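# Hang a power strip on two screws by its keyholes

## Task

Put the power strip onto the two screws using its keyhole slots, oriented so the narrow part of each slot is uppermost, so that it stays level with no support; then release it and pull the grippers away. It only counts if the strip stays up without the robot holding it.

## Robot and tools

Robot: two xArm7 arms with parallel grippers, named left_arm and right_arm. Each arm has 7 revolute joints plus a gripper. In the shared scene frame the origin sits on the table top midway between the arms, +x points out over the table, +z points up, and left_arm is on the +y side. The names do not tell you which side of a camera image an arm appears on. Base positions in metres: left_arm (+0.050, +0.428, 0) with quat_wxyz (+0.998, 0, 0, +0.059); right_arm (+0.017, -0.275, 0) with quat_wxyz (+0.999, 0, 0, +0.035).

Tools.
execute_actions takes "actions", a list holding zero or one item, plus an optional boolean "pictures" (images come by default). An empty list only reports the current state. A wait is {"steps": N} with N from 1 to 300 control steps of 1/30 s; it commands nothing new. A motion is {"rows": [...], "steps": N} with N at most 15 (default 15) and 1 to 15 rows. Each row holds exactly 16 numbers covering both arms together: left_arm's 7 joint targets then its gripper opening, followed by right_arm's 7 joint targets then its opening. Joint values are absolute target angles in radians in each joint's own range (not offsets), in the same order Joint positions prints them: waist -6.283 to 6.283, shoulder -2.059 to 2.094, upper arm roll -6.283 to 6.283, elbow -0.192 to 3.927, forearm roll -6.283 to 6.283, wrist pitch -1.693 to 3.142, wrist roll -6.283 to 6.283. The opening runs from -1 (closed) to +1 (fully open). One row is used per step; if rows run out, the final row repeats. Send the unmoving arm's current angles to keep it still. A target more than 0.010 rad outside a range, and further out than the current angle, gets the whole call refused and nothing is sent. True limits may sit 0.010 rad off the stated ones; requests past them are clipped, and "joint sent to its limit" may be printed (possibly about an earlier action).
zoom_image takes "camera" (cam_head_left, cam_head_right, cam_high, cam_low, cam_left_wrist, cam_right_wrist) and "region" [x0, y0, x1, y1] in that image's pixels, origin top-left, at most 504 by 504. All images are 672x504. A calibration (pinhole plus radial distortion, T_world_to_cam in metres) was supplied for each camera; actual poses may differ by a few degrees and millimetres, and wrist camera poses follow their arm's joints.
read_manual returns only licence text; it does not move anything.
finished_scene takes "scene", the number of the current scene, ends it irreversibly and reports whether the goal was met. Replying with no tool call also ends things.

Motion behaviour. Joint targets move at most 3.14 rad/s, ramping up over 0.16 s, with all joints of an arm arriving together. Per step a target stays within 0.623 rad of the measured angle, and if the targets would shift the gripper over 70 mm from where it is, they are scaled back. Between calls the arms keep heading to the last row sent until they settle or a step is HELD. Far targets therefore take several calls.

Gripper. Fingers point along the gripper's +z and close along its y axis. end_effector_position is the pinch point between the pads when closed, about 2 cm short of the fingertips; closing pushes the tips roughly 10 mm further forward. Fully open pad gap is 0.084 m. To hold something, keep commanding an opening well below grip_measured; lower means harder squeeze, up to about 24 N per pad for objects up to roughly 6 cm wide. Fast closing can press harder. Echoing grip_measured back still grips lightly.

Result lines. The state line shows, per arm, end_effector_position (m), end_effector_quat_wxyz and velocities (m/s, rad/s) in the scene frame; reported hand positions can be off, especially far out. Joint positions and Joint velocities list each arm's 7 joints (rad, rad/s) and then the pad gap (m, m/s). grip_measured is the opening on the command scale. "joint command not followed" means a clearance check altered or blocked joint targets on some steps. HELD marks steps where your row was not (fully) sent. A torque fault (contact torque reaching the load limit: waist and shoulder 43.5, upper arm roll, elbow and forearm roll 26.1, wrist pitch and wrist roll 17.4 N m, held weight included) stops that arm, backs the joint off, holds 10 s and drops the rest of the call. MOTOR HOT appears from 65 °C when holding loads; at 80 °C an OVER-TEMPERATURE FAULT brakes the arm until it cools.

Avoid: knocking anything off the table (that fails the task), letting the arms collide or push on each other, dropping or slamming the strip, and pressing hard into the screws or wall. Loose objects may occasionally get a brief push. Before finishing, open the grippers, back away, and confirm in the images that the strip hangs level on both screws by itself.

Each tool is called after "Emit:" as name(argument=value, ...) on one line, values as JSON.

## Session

Emit:
execute_actions(actions=[])

Scene clock: 0.00 s of 5050.00 s.
left_arm: end_effector_position=(+0.1739, +0.4525, +0.2600) grip_measured=+1.00 end_effector_quat_wxyz=(-0.015, +0.984, -0.164, +0.070) end_effector_velocity=(+0.000, +0.000, +0.000) end_effector_angular_velocity=(+0.000, -0.002, +0.001) | right_arm: end_effector_position=(+0.2646, -0.4226, +0.3356) grip_measured=+1.00 end_effector_quat_wxyz=(+0.304, +0.946, +0.051, +0.097) end_effector_velocity=(+0.000, +0.000, -0.000) end_effector_angular_velocity=(+0.002, -0.001, +0.000)
Joint positions: left_arm=[-0.042 -1.547  0.064  0.313  0.06   1.717  0.426  0.084] | right_arm=[-0.457 -1.066  0.17   0.457 -0.399  1.137 -0.281  0.084]
Joint velocities: left_arm=[ 0.001 -0.     0.    -0.     0.    -0.002  0.     0.   ] | right_arm=[ 0.     0.    -0.    -0.001  0.002 -0.001 -0.     0.   ]
Motor temperatures (°C, as the motors report them): left_arm=[28 30 27 30 28 32 29] | right_arm=[30 28 32 29 28 28 30]
camera_calibration (this result's frames):
cam_left_wrist: T_world_to_cam=[[-0.317854, -0.946948, -0.047525, 0.525804], [-0.937289, 0.321383, -0.134918, 0.118601], [0.143034, 0.00166028, -0.989716, 0.361986], [0, 0, 0, 1]] pos_world=[0.226516, 0.459191, 0.399254]
cam_right_wrist: T_world_to_cam=[[0.023463, -0.806679, 0.590524, -0.515292], [-0.97215, -0.156185, -0.174728, 0.320886], [0.233181, -0.569979, -0.787878, 0.0955435], [0, 0, 0, 1]] pos_world=[0.301761, -0.3111, 0.435637]

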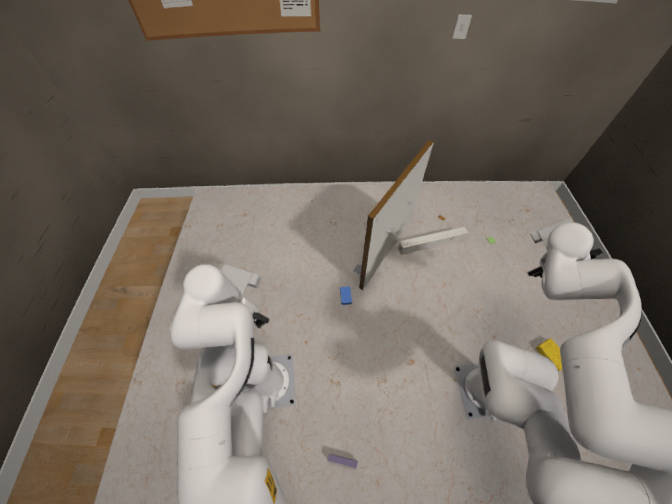

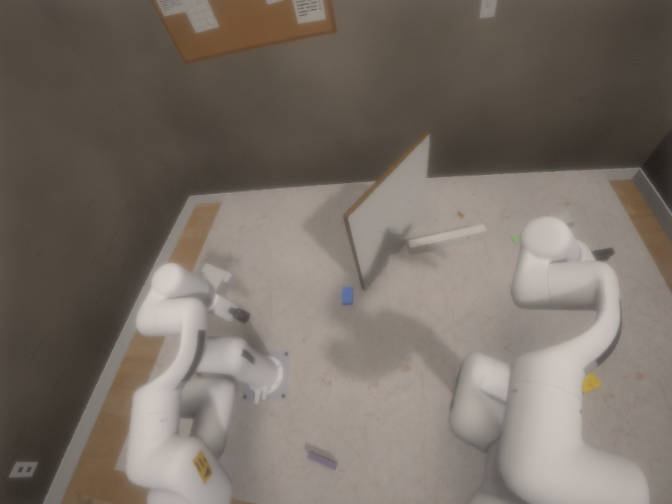

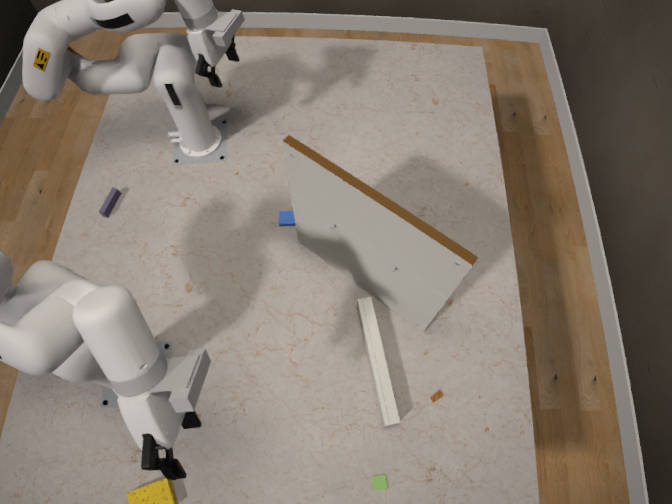

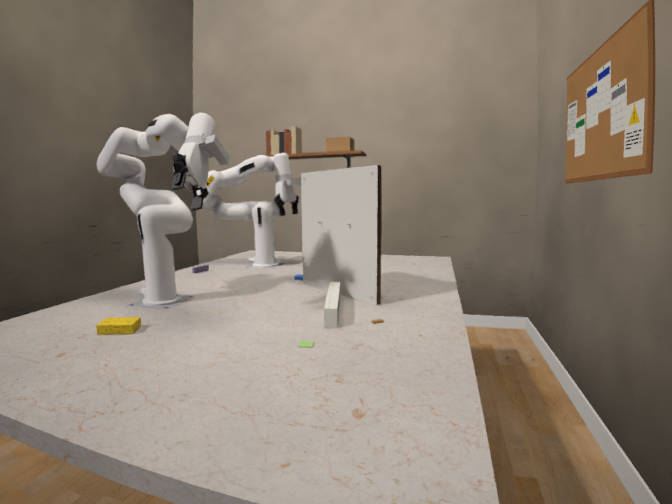

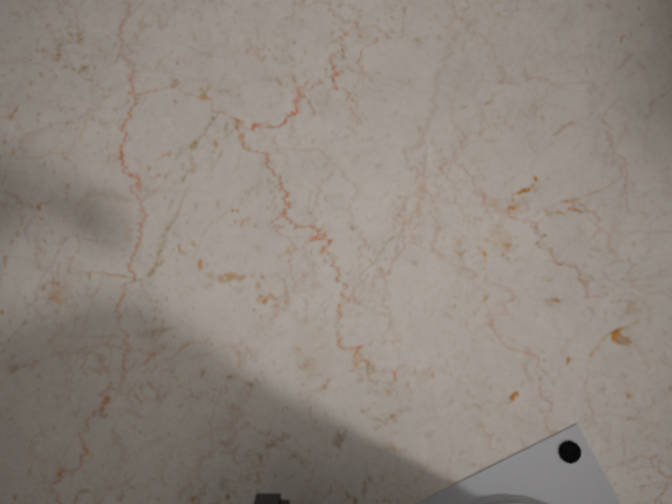

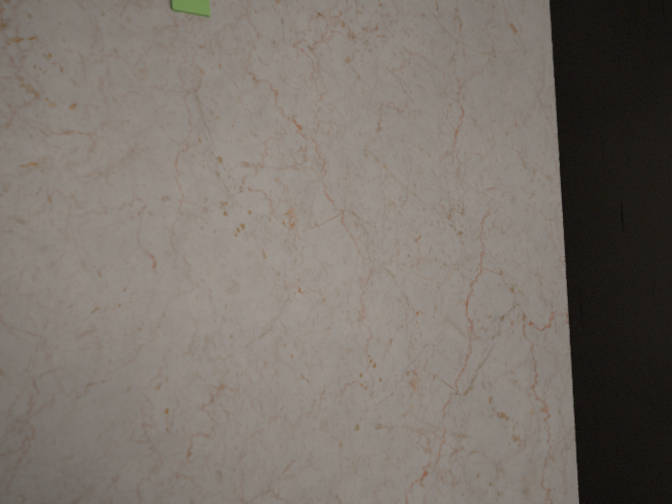

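Emit:
zoom_image(camera="cam_high", region=[270,120,500,450])

Emit:
zoom_image(camera="cam_low", region=[280,160,420,340])

Emit:
zoom_image(camera="cam_head_right", region=[340,130,520,290])

Region (270, 120, 500, 450) of cam_high's 672x504 image, scaled by 1.527, with more detail than that image has; it fills the left 351 columns of this view, and the rest is white.

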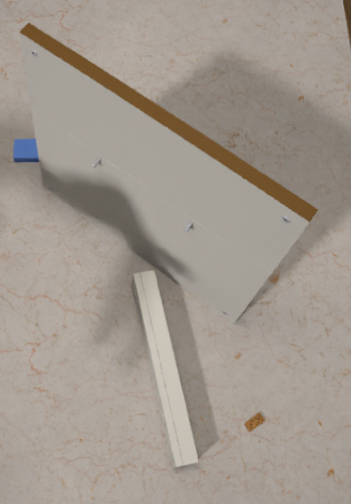

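Region (280, 160, 420, 340) of cam_low's 672x504 image, scaled by 2.800, with more detail than that image has.

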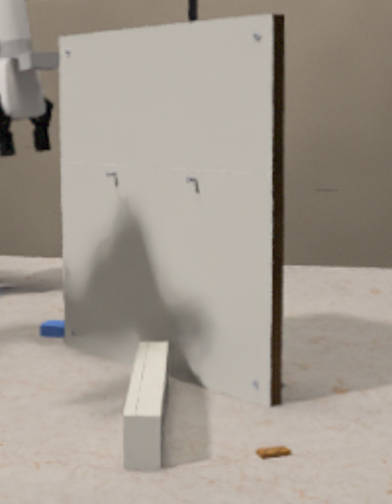

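Region (340, 130, 520, 290) of cam_head_right's 672x504 image, scaled by 2.800, with more detail than that image has.

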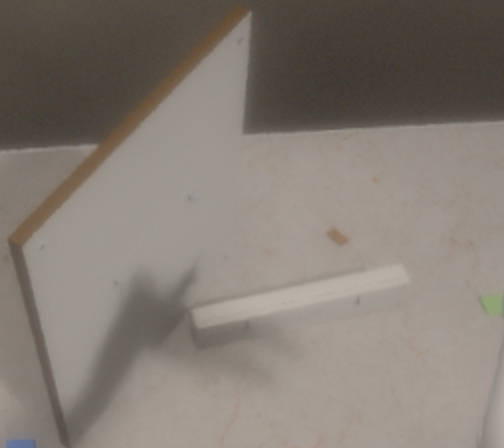

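Emit:
execute_actions(actions=[{"rows":[[-0.042,-1.547,0.064,0.313,0.06,1.717,0.426,1,-0.2,0,0,1.2,0,1.1,1.415,-1]],"steps":15}], pictures=false)

Emit:
execute_actions(actions=[{"steps":45}], pictures=false)

Emit:
execute_actions(actions=[{"rows":[[-0.042,-1.547,0.064,0.313,0.06,1.717,0.426,1,0.005,0.575,0,1.728,0,1.153,1.415,-1]],"steps":15}], pictures=false)

Emit:
execute_actions(actions=[{"steps":40}])

Scene clock: 31.83 s of 5050.00 s.
left_arm: end_effector_position=(+0.1738, +0.4525, +0.2598) grip_measured=+1.00 end_effector_quat_wxyz=(-0.015, +0.984, -0.164, +0.070) end_effector_velocity=(-0.000, +0.000, -0.000) end_effector_angular_velocity=(+0.001, +0.001, +0.001) | right_arm: end_effector_position=(+0.4083, -0.3673, +0.3707) grip_measured=-1.00 end_effector_quat_wxyz=(+0.078, +0.965, -0.186, +0.168) end_effector_velocity=(+0.323, +0.069, -0.203) end_effector_angular_velocity=(+1.129, +0.212, -1.289)
Joint positions: left_arm=[-0.042 -1.547  0.064  0.313  0.06   1.717  0.426  0.084] | right_arm=[-0.294 -0.528  0.062  0.918 -0.146  1.112  0.258  0.   ]
Joint velocities: left_arm=[ 0.001  0.    -0.001 -0.001  0.     0.     0.     0.   ] | right_arm=[ 0.27   1.493 -0.179  0.808  0.422 -0.038  1.487  0.   ]
Motor temperatures (°C, as the motors report them): left_arm=[28 30 27 32 28 33 29] | right_arm=[30 28 32 32 28 28 30]
Steps of this call (steps 1 to 90: nothing new was sent; then 28.33 s passed at rest; steps 91 to 105: all 15 steps of this action). Readings (joint positions):
91: left_arm=[-0.042 -1.547 0.064 0.313 0.060 1.717 0.426] | right_arm=[-0.457 -1.065 0.170 0.457 -0.399 1.137 -0.281]
92: left_arm=[-0.042 -1.547 0.064 0.313 0.060 1.717 0.426] | right_arm=[-0.455 -1.062 0.169 0.460 -0.396 1.137 -0.277]
94: left_arm=[-0.042 -1.547 0.064 0.313 0.060 1.717 0.426] | right_arm=[-0.439 -1.023 0.158 0.499 -0.370 1.135 -0.234]
98: left_arm=[-0.042 -1.547 0.064 0.313 0.060 1.717 0.426] | right_arm=[-0.377 -0.860 0.117 0.664 -0.275 1.125 -0.074]
105: the state above

Scene clock: 33.33 s of 5050.00 s.
left_arm: end_effector_position=(+0.1738, +0.4525, +0.2598) grip_measured=+1.00 end_effector_quat_wxyz=(-0.015, +0.984, -0.164, +0.070) end_effector_velocity=(-0.000, +0.000, +0.000) end_effector_angular_velocity=(-0.000, +0.001, +0.000) | right_arm: end_effector_position=(+0.5128, -0.3399, +0.2655) grip_measured=-1.00 end_effector_quat_wxyz=(-0.030, +0.715, -0.697, +0.040) end_effector_velocity=(-0.000, +0.000, -0.001) end_effector_angular_velocity=(+0.000, +0.001, +0.000)
Joint positions: left_arm=[-0.042 -1.547  0.064  0.313  0.06   1.717  0.426  0.084] | right_arm=[-0.2   -0.    -0.     1.2   -0.     1.1    1.415  0.   ]
Joint velocities: left_arm=[-0.     0.001  0.001  0.     0.001  0.    -0.    -0.   ] | right_arm=[ 0.     0.    -0.    -0.002  0.    -0.001 -0.     0.   ]
Motor temperatures (°C, as the motors report them): left_arm=[28 30 27 32 28 33 29] | right_arm=[30 28 32 32 28 28 30]
Steps of this call (steps 1 to 45: the robot went on to your last target). Readings (joint positions):
1: left_arm=[-0.042 -1.547 0.064 0.313 0.060 1.717 0.426] | right_arm=[-0.285 -0.479 0.056 0.944 -0.133 1.111 0.309]
2: left_arm=[-0.042 -1.547 0.064 0.313 0.060 1.717 0.426] | right_arm=[-0.277 -0.432 0.051 0.967 -0.120 1.111 0.361]
4: left_arm=[-0.042 -1.547 0.064 0.313 0.060 1.717 0.426] | right_arm=[-0.262 -0.344 0.041 1.013 -0.096 1.109 0.473]
8: left_arm=[-0.042 -1.547 0.064 0.313 0.060 1.717 0.426] | right_arm=[-0.234 -0.188 0.022 1.097 -0.053 1.105 0.754]
45: the state above
All arms were judged still, so your last target was given up. Only a new action makes them travel on or press farther. Fingers that are still opening or closing keep moving.

Scene clock: 33.83 s of 5050.00 s.
left_arm: end_effector_position=(+0.1738, +0.4525, +0.2598) grip_measured=+1.00 end_effector_quat_wxyz=(-0.015, +0.984, -0.164, +0.070) end_effector_velocity=(-0.000, -0.000, -0.000) end_effector_angular_velocity=(-0.000, +0.001, -0.001) | right_arm: end_effector_position=(+0.6215, -0.2515, +0.1882) grip_measured=-1.00 end_effector_quat_wxyz=(-0.006, +0.772, -0.635, +0.006) end_effector_velocity=(+0.186, +0.244, -0.245) end_effector_angular_velocity=(-0.003, +0.201, +0.391)
Joint positions: left_arm=[-0.042 -1.547  0.064  0.313  0.06   1.717  0.426  0.084] | right_arm=[-0.032  0.473  0.     1.633  0.     1.143  1.415  0.   ]
Joint velocities: left_arm=[-0.     0.     0.    -0.001  0.    -0.     0.    -0.   ] | right_arm=[ 0.382  1.066  0.01   0.959 -0.     0.094 -0.     0.   ]
Motor temperatures (°C, as the motors report them): left_arm=[28 30 27 32 28 33 29] | right_arm=[30 28 32 32 28 28 30]
Steps of this call (steps 1 to 15: all 15 steps of this action). Readings (joint positions):
1: left_arm=[-0.042 -1.547 0.064 0.313 0.060 1.717 0.426] | right_arm=[-0.200 0.000 -0.000 1.200 -0.000 1.100 1.415]
2: left_arm=[-0.042 -1.547 0.064 0.313 0.060 1.717 0.426] | right_arm=[-0.199 0.003 -0.000 1.204 -0.000 1.101 1.415]
4: left_arm=[-0.042 -1.547 0.064 0.313 0.060 1.717 0.426] | right_arm=[-0.186 0.041 -0.003 1.243 -0.000 1.105 1.415]
8: left_arm=[-0.042 -1.547 0.064 0.313 0.060 1.717 0.426] | right_arm=[-0.127 0.205 0.000 1.389 0.000 1.119 1.415]
15: the state above

Scene clock: 35.17 s of 5050.00 s.
left_arm: end_effector_position=(+0.1738, +0.4525, +0.2598) grip_measured=+1.00 end_effector_quat_wxyz=(-0.015, +0.984, -0.164, +0.070) end_effector_velocity=(+0.000, -0.000, +0.001) end_effector_angular_velocity=(+0.000, -0.002, -0.001) | right_arm: end_effector_position=(+0.6387, -0.2283, +0.1647) grip_measured=-1.00 end_effector_quat_wxyz=(-0.000, +0.784, -0.621, +0.000) end_effector_velocity=(-0.000, -0.000, -0.000) end_effector_angular_velocity=(-0.000, +0.001, -0.001)
Joint positions: left_arm=[-0.042 -1.547  0.064  0.313  0.06   1.717  0.426  0.084] | right_arm=[ 0.005  0.575 -0.     1.728 -0.     1.153  1.415  0.   ]
Joint velocities: left_arm=[-0.001  0.    -0.     0.002  0.    -0.     0.    -0.   ] | right_arm=[-0.001  0.    -0.    -0.001 -0.     0.    -0.     0.   ]
Motor temperatures (°C, as the motors report them): left_arm=[28 30 27 32 28 33 29] | right_arm=[30 28 32 32 28 28 30]
Steps of this call (steps 1 to 30: the robot went on to your last target; steps 31 to 40: nothing new was sent). Readings (joint positions):
1: left_arm=[-0.042 -1.547 0.064 0.313 0.060 1.717 0.426] | right_arm=[-0.020 0.505 0.001 1.662 0.000 1.146 1.415]
2: left_arm=[-0.042 -1.547 0.064 0.313 0.060 1.717 0.426] | right_arm=[-0.011 0.530 0.002 1.682 0.000 1.148 1.415]
4: left_arm=[-0.042 -1.547 0.064 0.313 0.060 1.717 0.426] | right_arm=[-0.001 0.557 0.003 1.704 0.000 1.151 1.415]
8: left_arm=[-0.042 -1.547 0.064 0.313 0.060 1.717 0.426] | right_arm=[0.002 0.568 -0.001 1.724 -0.000 1.152 1.415]
40: the state above
All arms were judged still, so your last target was given up. Only a new action makes them travel on or press farther. Fingers that are still opening or closing keep moving.
camera_calibration (this result's frames):
cam_left_wrist: T_world_to_cam=[[-0.317865, -0.946942, -0.0475755, 0.525776], [-0.937454, 0.321399, -0.133726, 0.118181], [0.141921, 0.00209312, -0.989876, 0.361833], [0, 0, 0, 1]] pos_world=[0.226563, 0.459139, 0.398988]
cam_right_wrist: T_world_to_cam=[[-0.976201, -0.216706, 0.00833184, 0.602627], [-0.216828, 0.97603, -0.0187267, 0.435425], [-0.00407394, -0.0200876, -0.99979, 0.296384], [0, 0, 0, 1]] pos_world=[0.683905, -0.288441, 0.299454]

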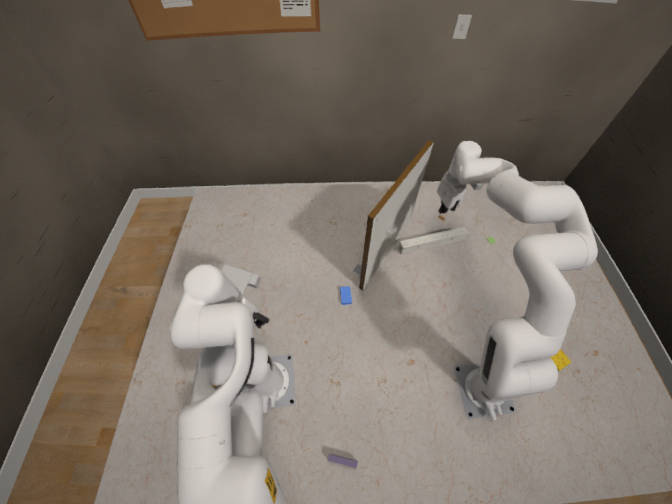

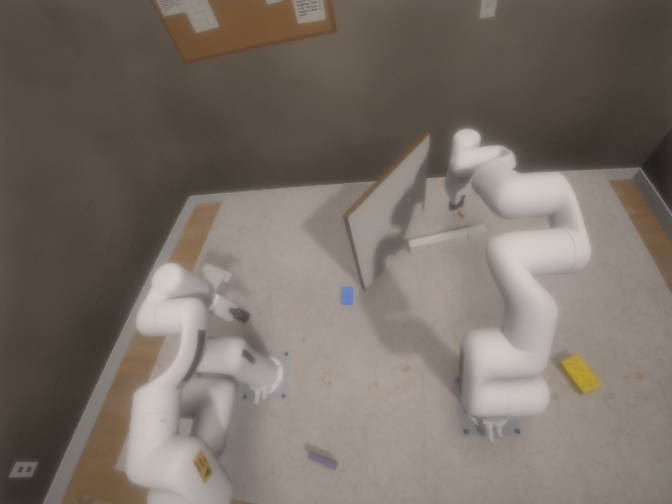

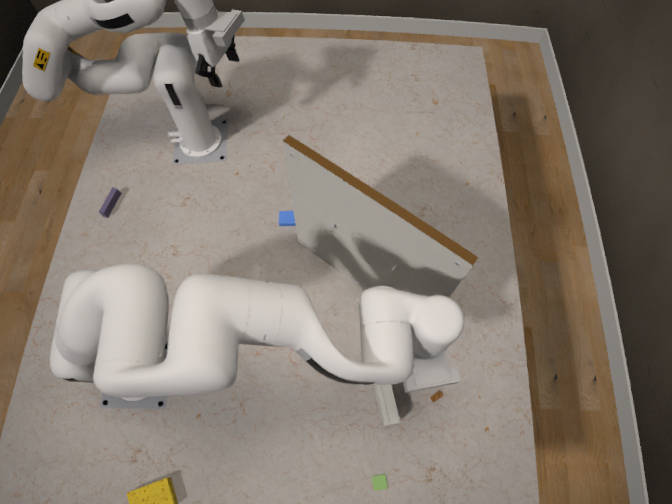

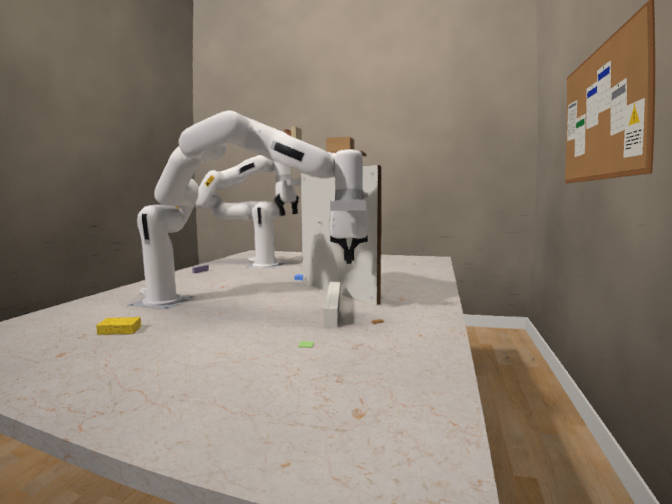

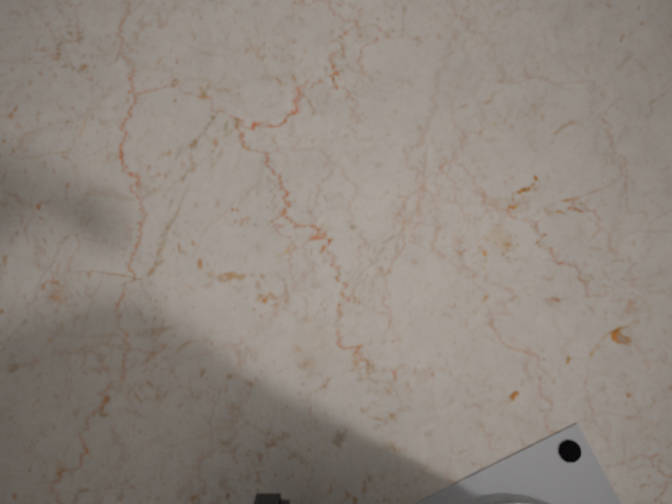

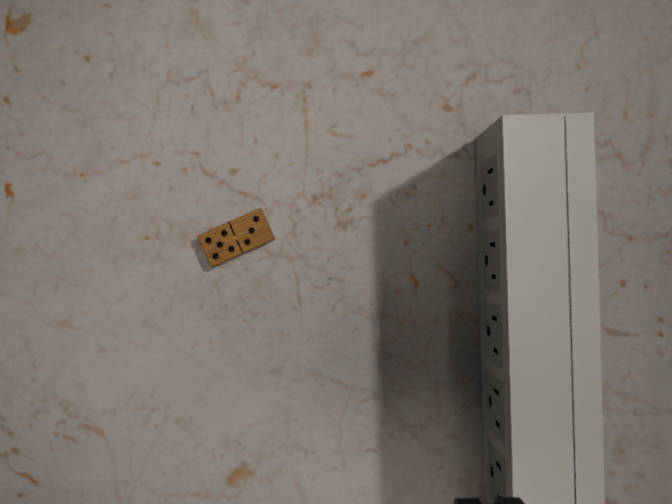

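Emit:
execute_actions(actions=[{"rows":[[-0.042,-1.547,0.064,0.313,0.06,1.717,0.426,1,0.005,0.691,0,1.62,0,0.929,1.415,-1]],"steps":15}], pictures=false)

Emit:
execute_actions(actions=[{"rows":[[-0.042,-1.547,0.064,0.313,0.06,1.717,0.426,1,0.005,0.691,0,1.62,0,0.929,1.415,-1],[-0.042,-1.547,0.064,0.313,0.06,1.717,0.426,1,0.005,0.691,0,1.62,0,0.929,1.415,-1],[-0.042,-1.547,0.064,0.313,0.06,1.717,0.426,1,0.005,0.691,0,1.62,0,0.929,1.415,-1],[-0.042,-1.547,0.064,0.313,0.06,1.717,0.426,1,0.005,0.691,0,1.62,0,0.929,1.415,-1],[-0.042,-1.547,0.064,0.313,0.06,1.717,0.426,1,0,0.645,0,1.54,0,0.897,1.41,-1],[-0.042,-1.547,0.064,0.313,0.06,1.717,0.426,1,0,0.645,0,1.54,0,0.897,1.41,-1],[-0.042,-1.547,0.064,0.313,0.06,1.717,0.426,1,-0.004,0.598,0,1.462,0,0.866,1.405,-1],[-0.042,-1.547,0.064,0.313,0.06,1.717,0.426,1,-0.004,0.598,0,1.462,0,0.866,1.405,-1],[-0.042,-1.547,0.064,0.313,0.06,1.717,0.426,1,-0.008,0.552,0,1.388,0,0.837,1.4,-1],[-0.042,-1.547,0.064,0.313,0.06,1.717,0.426,1,-0.008,0.552,0,1.388,0,0.837,1.4,-1],[-0.042,-1.547,0.064,0.313,0.06,1.717,0.426,1,-0.012,0.508,0,1.316,0,0.809,1.397,-1],[-0.042,-1.547,0.064,0.313,0.06,1.717,0.426,1,-0.012,0.508,0,1.316,0,0.809,1.397,-1],[-0.042,-1.547,0.064,0.313,0.06,1.717,0.426,1,-0.016,0.466,0,1.247,0,0.782,1.393,-1]],"steps":15}], pictures=false)

Emit:
execute_actions(actions=[{"steps":25}])

Scene clock: 47.70 s of 5050.00 s.
left_arm: end_effector_position=(+0.1738, +0.4525, +0.2598) grip_measured=+1.00 end_effector_quat_wxyz=(-0.015, +0.984, -0.164, +0.070) end_effector_velocity=(-0.000, -0.000, -0.000) end_effector_angular_velocity=(-0.000, +0.001, -0.000) | right_arm: end_effector_position=(+0.6401, -0.2283, +0.0685) grip_measured=-1.00 end_effector_quat_wxyz=(-0.001, +0.784, -0.621, +0.001) end_effector_velocity=(+0.019, +0.001, +0.014) end_effector_angular_velocity=(+0.005, -0.074, -0.001)
Joint positions: left_arm=[-0.042 -1.547  0.064  0.313  0.06   1.717  0.426  0.084] | right_arm=[ 0.005  0.687 -0.     1.624  0.     0.933  1.415  0.   ]
Joint velocities: left_arm=[ 0.    -0.    -0.    -0.    -0.     0.001  0.     0.   ] | right_arm=[ 0.    -0.012 -0.001  0.006  0.    -0.056 -0.     0.   ]
Motor temperatures (°C, as the motors report them): left_arm=[28 30 27 32 28 33 29] | right_arm=[30 28 32 32 28 28 30]
Steps of this call (steps 1 to 90: nothing new was sent; then 9.03 s passed at rest; steps 91 to 105: all 15 steps of this action). Readings (joint positions):
91: left_arm=[-0.042 -1.547 0.064 0.313 0.060 1.717 0.426] | right_arm=[0.005 0.575 -0.000 1.728 -0.000 1.153 1.415]
92: left_arm=[-0.042 -1.547 0.064 0.313 0.060 1.717 0.426] | right_arm=[0.005 0.576 -0.000 1.727 -0.000 1.148 1.415]
94: left_arm=[-0.042 -1.547 0.064 0.313 0.060 1.717 0.426] | right_arm=[0.005 0.591 -0.000 1.713 0.000 1.106 1.415]
98: left_arm=[-0.042 -1.547 0.064 0.313 0.060 1.717 0.426] | right_arm=[0.005 0.663 0.000 1.646 -0.000 0.992 1.415]
105: the state above

Scene clock: 48.20 s of 5050.00 s.
left_arm: end_effector_position=(+0.1738, +0.4525, +0.2598) grip_measured=+1.00 end_effector_quat_wxyz=(-0.015, +0.984, -0.164, +0.070) end_effector_velocity=(+0.000, +0.000, +0.000) end_effector_angular_velocity=(+0.000, -0.001, +0.001) | right_arm: end_effector_position=(+0.5885, -0.2412, +0.0690) grip_measured=-1.00 end_effector_quat_wxyz=(-0.003, +0.784, -0.621, +0.003) end_effector_velocity=(-0.175, -0.040, +0.042) end_effector_angular_velocity=(+0.009, -0.103, -0.001)
Joint positions: left_arm=[-0.042 -1.547  0.064  0.313  0.06   1.717  0.426  0.084] | right_arm=[-0.011  0.518 -0.     1.343  0.     0.816  1.398  0.   ]
Joint velocities: left_arm=[ 0.001  0.     0.    -0.     0.    -0.001  0.    -0.   ] | right_arm=[-0.057 -0.656  0.004 -0.957  0.002 -0.404 -0.054  0.   ]
Motor temperatures (°C, as the motors report them): left_arm=[28 30 27 32 28 33 29] | right_arm=[30 28 32 32 28 28 30]
Steps of this call (steps 1 to 15: all 15 steps of this action). Readings (joint positions):
1: left_arm=[-0.042 -1.547 0.064 0.313 0.060 1.717 0.426] | right_arm=[0.005 0.687 -0.000 1.624 0.000 0.932 1.415]
2: left_arm=[-0.042 -1.547 0.064 0.313 0.060 1.717 0.426] | right_arm=[0.005 0.688 -0.000 1.623 0.000 0.931 1.415]
4: left_arm=[-0.042 -1.547 0.064 0.313 0.060 1.717 0.426] | right_arm=[0.005 0.689 -0.000 1.622 0.000 0.930 1.415]
8: left_arm=[-0.042 -1.547 0.064 0.313 0.060 1.717 0.426] | right_arm=[0.003 0.668 0.001 1.580 0.000 0.912 1.412]
15: the state above

Scene clock: 49.03 s of 5050.00 s.
left_arm: end_effector_position=(+0.1738, +0.4525, +0.2598) grip_measured=+1.00 end_effector_quat_wxyz=(-0.015, +0.984, -0.164, +0.070) end_effector_velocity=(+0.000, -0.000, -0.000) end_effector_angular_velocity=(+0.000, +0.000, +0.000) | right_arm: end_effector_position=(+0.5662, -0.2453, +0.0648) grip_measured=-1.00 end_effector_quat_wxyz=(+0.000, +0.784, -0.621, -0.000) end_effector_velocity=(+0.001, +0.001, +0.001) end_effector_angular_velocity=(+0.001, -0.003, +0.000)
Joint positions: left_arm=[-0.042 -1.547  0.064  0.313  0.06   1.717  0.426  0.084] | right_arm=[-0.016  0.466  0.     1.247 -0.     0.782  1.393  0.   ]
Joint velocities: left_arm=[-0. -0. -0. -0.  0. -0. -0. -0.] | right_arm=[ 0.    -0.001  0.001  0.001  0.001 -0.001  0.     0.   ]
Motor temperatures (°C, as the motors report them): left_arm=[28 30 27 32 28 33 29] | right_arm=[30 28 32 32 28 28 30]
Steps of this call (steps 1 to 25: the robot went on to your last target). Readings (joint positions):
1: left_arm=[-0.042 -1.547 0.064 0.313 0.060 1.717 0.426] | right_arm=[-0.013 0.499 0.000 1.314 0.000 0.805 1.397]
2: left_arm=[-0.042 -1.547 0.064 0.313 0.060 1.717 0.426] | right_arm=[-0.014 0.486 -0.000 1.294 0.000 0.798 1.395]
4: left_arm=[-0.042 -1.547 0.064 0.313 0.060 1.717 0.426] | right_arm=[-0.015 0.473 -0.000 1.270 -0.000 0.790 1.394]
8: left_arm=[-0.042 -1.547 0.064 0.313 0.060 1.717 0.426] | right_arm=[-0.016 0.473 -0.000 1.247 -0.000 0.786 1.393]
25: the state above
camera_calibration (this result's frames):
cam_left_wrist: T_world_to_cam=[[-0.317865, -0.946942, -0.0475757, 0.525776], [-0.937454, 0.321399, -0.133726, 0.118181], [0.141921, 0.00209327, -0.989876, 0.361833], [0, 0, 0, 1]] pos_world=[0.226564, 0.459139, 0.398988]
cam_right_wrist: T_world_to_cam=[[-0.975971, -0.217695, 0.0094896, 0.528532], [-0.217839, 0.975809, -0.018528, 0.434897], [-0.00522659, -0.02015, -0.999783, 0.196529], [0, 0, 0, 1]] pos_world=[0.611596, -0.305358, 0.199528]

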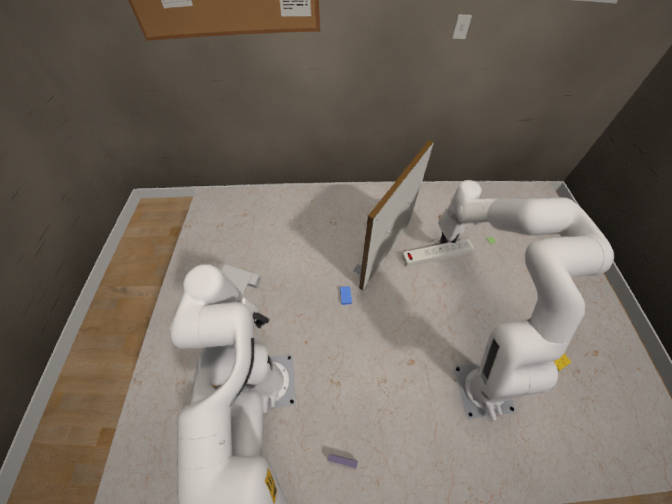

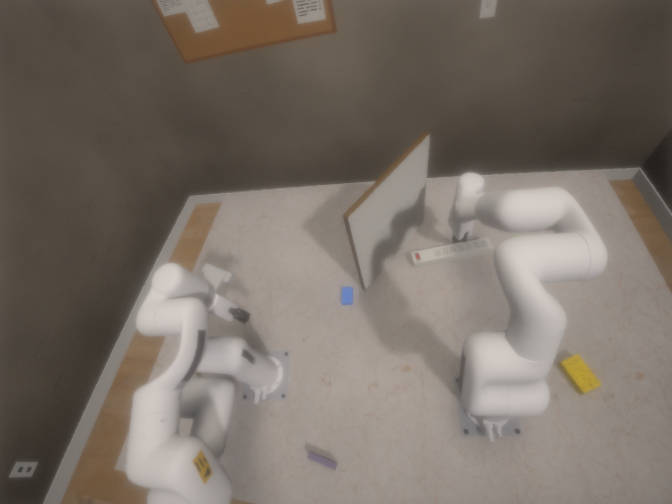

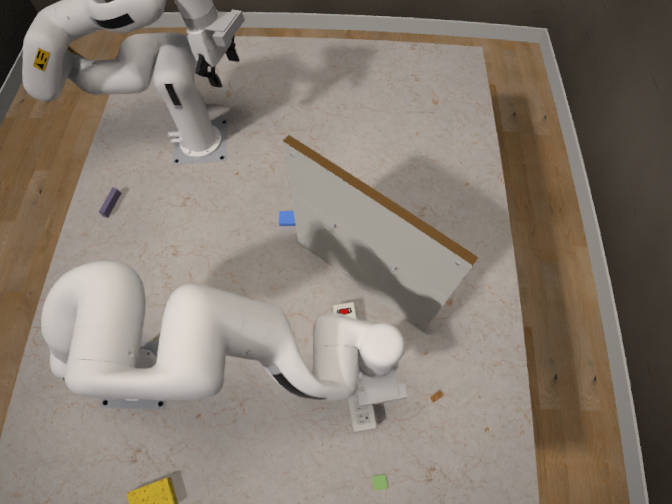

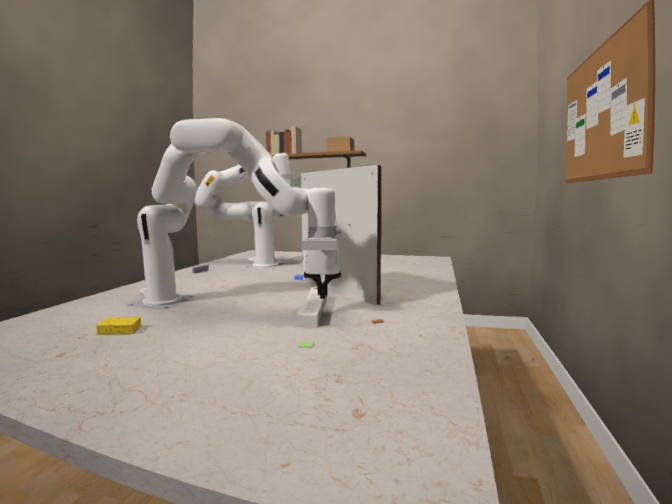

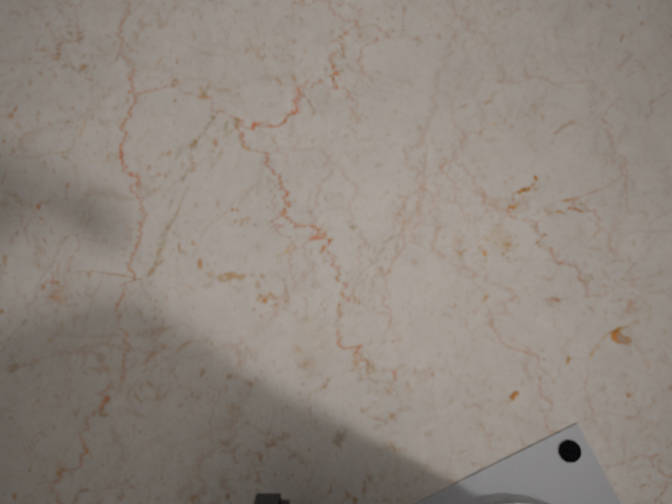

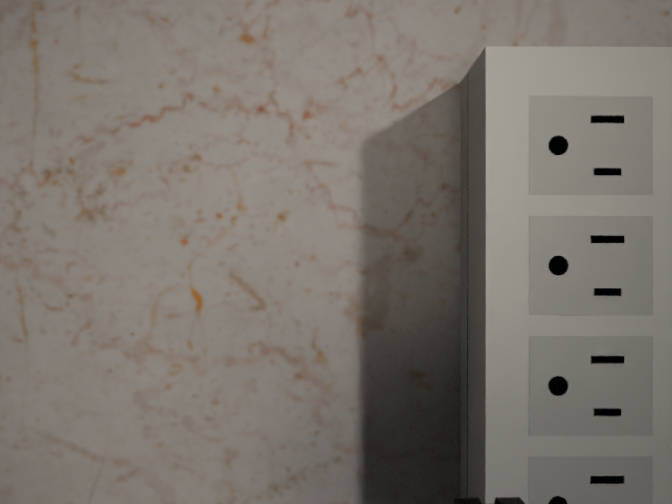

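Emit:
execute_actions(actions=[{"rows":[[-0.042,-1.547,0.064,0.313,0.06,1.717,0.426,1,-0.016,0.36,0,1.25,0,0.89,1.4,-1],[-0.042,-1.547,0.064,0.313,0.06,1.717,0.426,1,-0.016,0.36,0,1.25,0,0.89,1.4,-1],[-0.042,-1.547,0.064,0.313,0.06,1.717,0.426,1,-0.016,0.36,0,1.25,0,0.89,1.4,0],[-0.042,-1.547,0.064,0.313,0.06,1.717,0.426,1,-0.016,0.36,0,1.25,0,0.89,1.4,1],[-0.042,-1.547,0.064,0.313,0.06,1.717,0.426,1,-0.016,0.36,0,1.25,0,0.89,1.4,1],[-0.042,-1.547,0.064,0.313,0.06,1.717,0.426,1,-0.016,0.36,0,1.25,0,0.89,1.4,1],[-0.042,-1.547,0.064,0.313,0.06,1.717,0.426,1,0.021,0.305,0,1.117,0,0.812,1.431,1]],"steps":15}], pictures=false)

Emit:
execute_actions(actions=[{"steps":25}])

Scene clock: 67.73 s of 5050.00 s.
left_arm: end_effector_position=(+0.1738, +0.4525, +0.2598) grip_measured=+1.00 end_effector_quat_wxyz=(-0.015, +0.984, -0.164, +0.070) end_effector_velocity=(+0.000, +0.000, -0.000) end_effector_angular_velocity=(+0.001, +0.001, +0.001) | right_arm: end_effector_position=(+0.5312, -0.2275, +0.0986) grip_measured=+1.00 end_effector_quat_wxyz=(+0.002, +0.785, -0.620, -0.003) end_effector_velocity=(-0.012, +0.005, +0.007) end_effector_angular_velocity=(-0.001, -0.060, -0.023)
Joint positions: left_arm=[-0.042 -1.547  0.064  0.313  0.06   1.717  0.426  0.084] | right_arm=[0.019 0.313 0.003 1.127 0.    0.82  1.428 0.084]
Joint velocities: left_arm=[ 0.001  0.    -0.001 -0.001 -0.    -0.    -0.     0.   ] | right_arm=[ 0.033 -0.081 -0.02  -0.11   0.    -0.089  0.037  0.021]
Motor temperatures (°C, as the motors report them): left_arm=[28 30 27 32 28 33 29] | right_arm=[30 28 32 32 28 28 30]
Steps of this call (steps 1 to 15: the robot went on to your last target; steps 16 to 90: nothing new was sent; then 15.20 s passed at rest; steps 91 to 105: all 15 steps of this action). Readings (joint positions):
91: left_arm=[-0.042 -1.547 0.064 0.313 0.060 1.717 0.426] | right_arm=[-0.016 0.466 0.000 1.247 0.000 0.782 1.393]
92: left_arm=[-0.042 -1.547 0.064 0.313 0.060 1.717 0.426] | right_arm=[-0.016 0.463 0.000 1.247 0.000 0.787 1.393]
94: left_arm=[-0.042 -1.547 0.064 0.313 0.060 1.717 0.426] | right_arm=[-0.016 0.433 0.000 1.243 -0.000 0.824 1.396]
98: left_arm=[-0.042 -1.547 0.064 0.313 0.060 1.717 0.426] | right_arm=[-0.015 0.366 -0.001 1.252 0.000 0.870 1.400]
105: the state above

Scene clock: 68.57 s of 5050.00 s.
left_arm: end_effector_position=(+0.1738, +0.4525, +0.2598) grip_measured=+1.00 end_effector_quat_wxyz=(-0.015, +0.984, -0.164, +0.070) end_effector_velocity=(+0.000, +0.000, +0.000) end_effector_angular_velocity=(+0.002, -0.001, +0.001) | right_arm: end_effector_position=(+0.5304, -0.2281, +0.0998) grip_measured=+1.00 end_effector_quat_wxyz=(+0.000, +0.784, -0.621, -0.000) end_effector_velocity=(-0.000, -0.000, -0.000) end_effector_angular_velocity=(+0.000, +0.001, -0.000)
Joint positions: left_arm=[-0.042 -1.547  0.064  0.313  0.06   1.717  0.426  0.084] | right_arm=[ 0.021  0.305 -0.     1.117 -0.     0.812  1.431  0.084]
Joint velocities: left_arm=[ 0.    -0.    -0.001  0.     0.001 -0.001 -0.     0.   ] | right_arm=[ 0.     0.    -0.    -0.001  0.001  0.    -0.    -0.   ]
Motor temperatures (°C, as the motors report them): left_arm=[28 30 27 32 28 33 29] | right_arm=[30 28 32 32 28 28 30]
Steps of this call (steps 1 to 15: the robot went on to your last target; steps 16 to 25: nothing new was sent). Readings (joint positions):
1: left_arm=[-0.042 -1.547 0.064 0.313 0.060 1.717 0.426] | right_arm=[0.020 0.311 0.002 1.124 0.000 0.817 1.429]
2: left_arm=[-0.042 -1.547 0.064 0.313 0.060 1.717 0.426] | right_arm=[0.020 0.309 0.001 1.122 0.000 0.815 1.429]
4: left_arm=[-0.042 -1.547 0.064 0.313 0.060 1.717 0.426] | right_arm=[0.020 0.307 -0.001 1.120 -0.000 0.813 1.430]
8: left_arm=[-0.042 -1.547 0.064 0.313 0.060 1.717 0.426] | right_arm=[0.021 0.306 -0.000 1.118 -0.000 0.812 1.431]
25: the state above
All arms were judged still, so your last target was given up. Only a new action makes them travel on or press farther. Fingers that are still opening or closing keep moving.
camera_calibration (this result's frames):
cam_left_wrist: T_world_to_cam=[[-0.317865, -0.946942, -0.0475755, 0.525776], [-0.937454, 0.321399, -0.133726, 0.118181], [0.141921, 0.00209306, -0.989876, 0.361833], [0, 0, 0, 1]] pos_world=[0.226564, 0.459139, 0.398988]
cam_right_wrist: T_world_to_cam=[[-0.976203, -0.216696, 0.00834491, 0.497457], [-0.216818, 0.976032, -0.0187227, 0.410496], [-0.00408777, -0.0200865, -0.99979, 0.231056], [0, 0, 0, 1]] pos_world=[0.575567, -0.28822, 0.234541]

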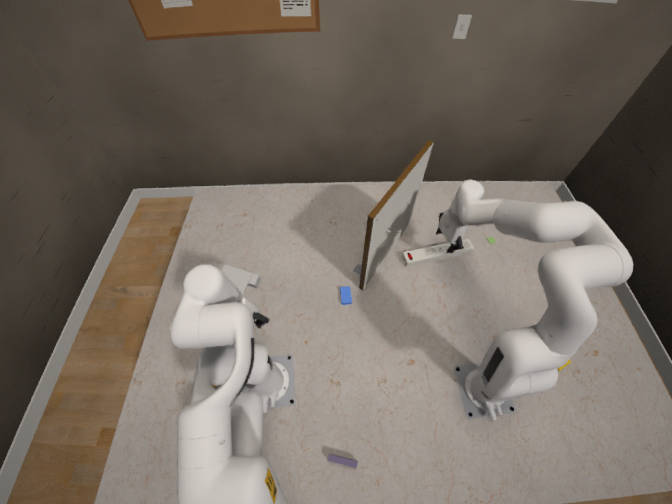

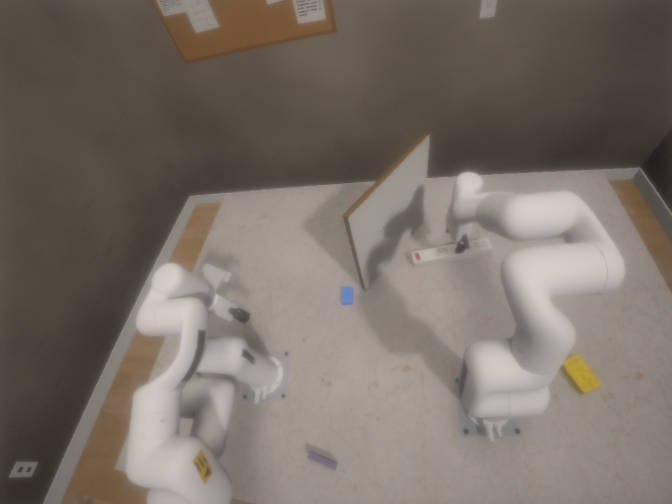

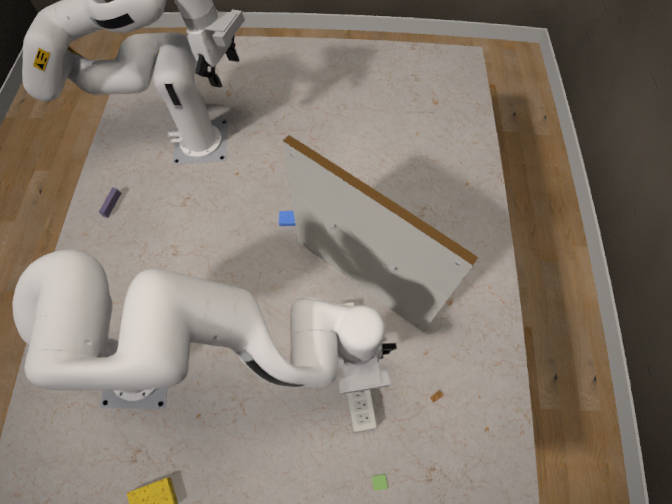

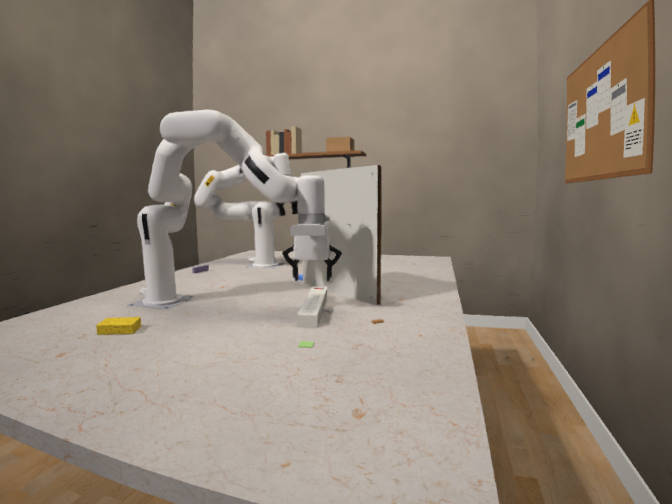

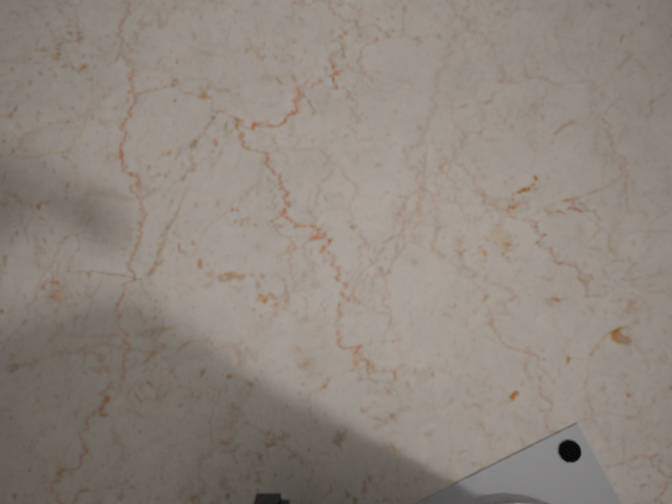

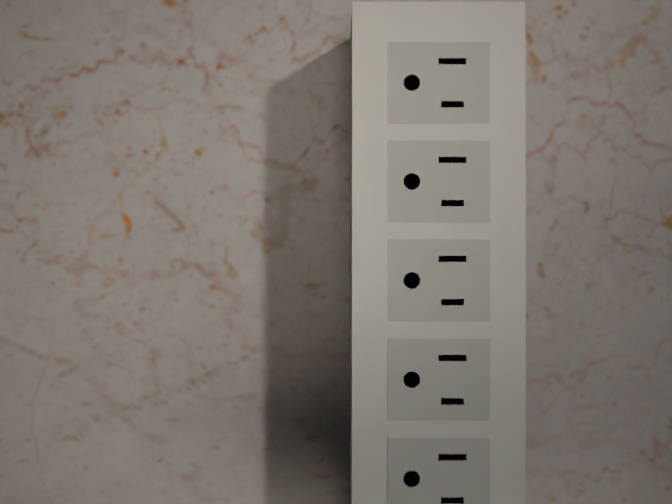

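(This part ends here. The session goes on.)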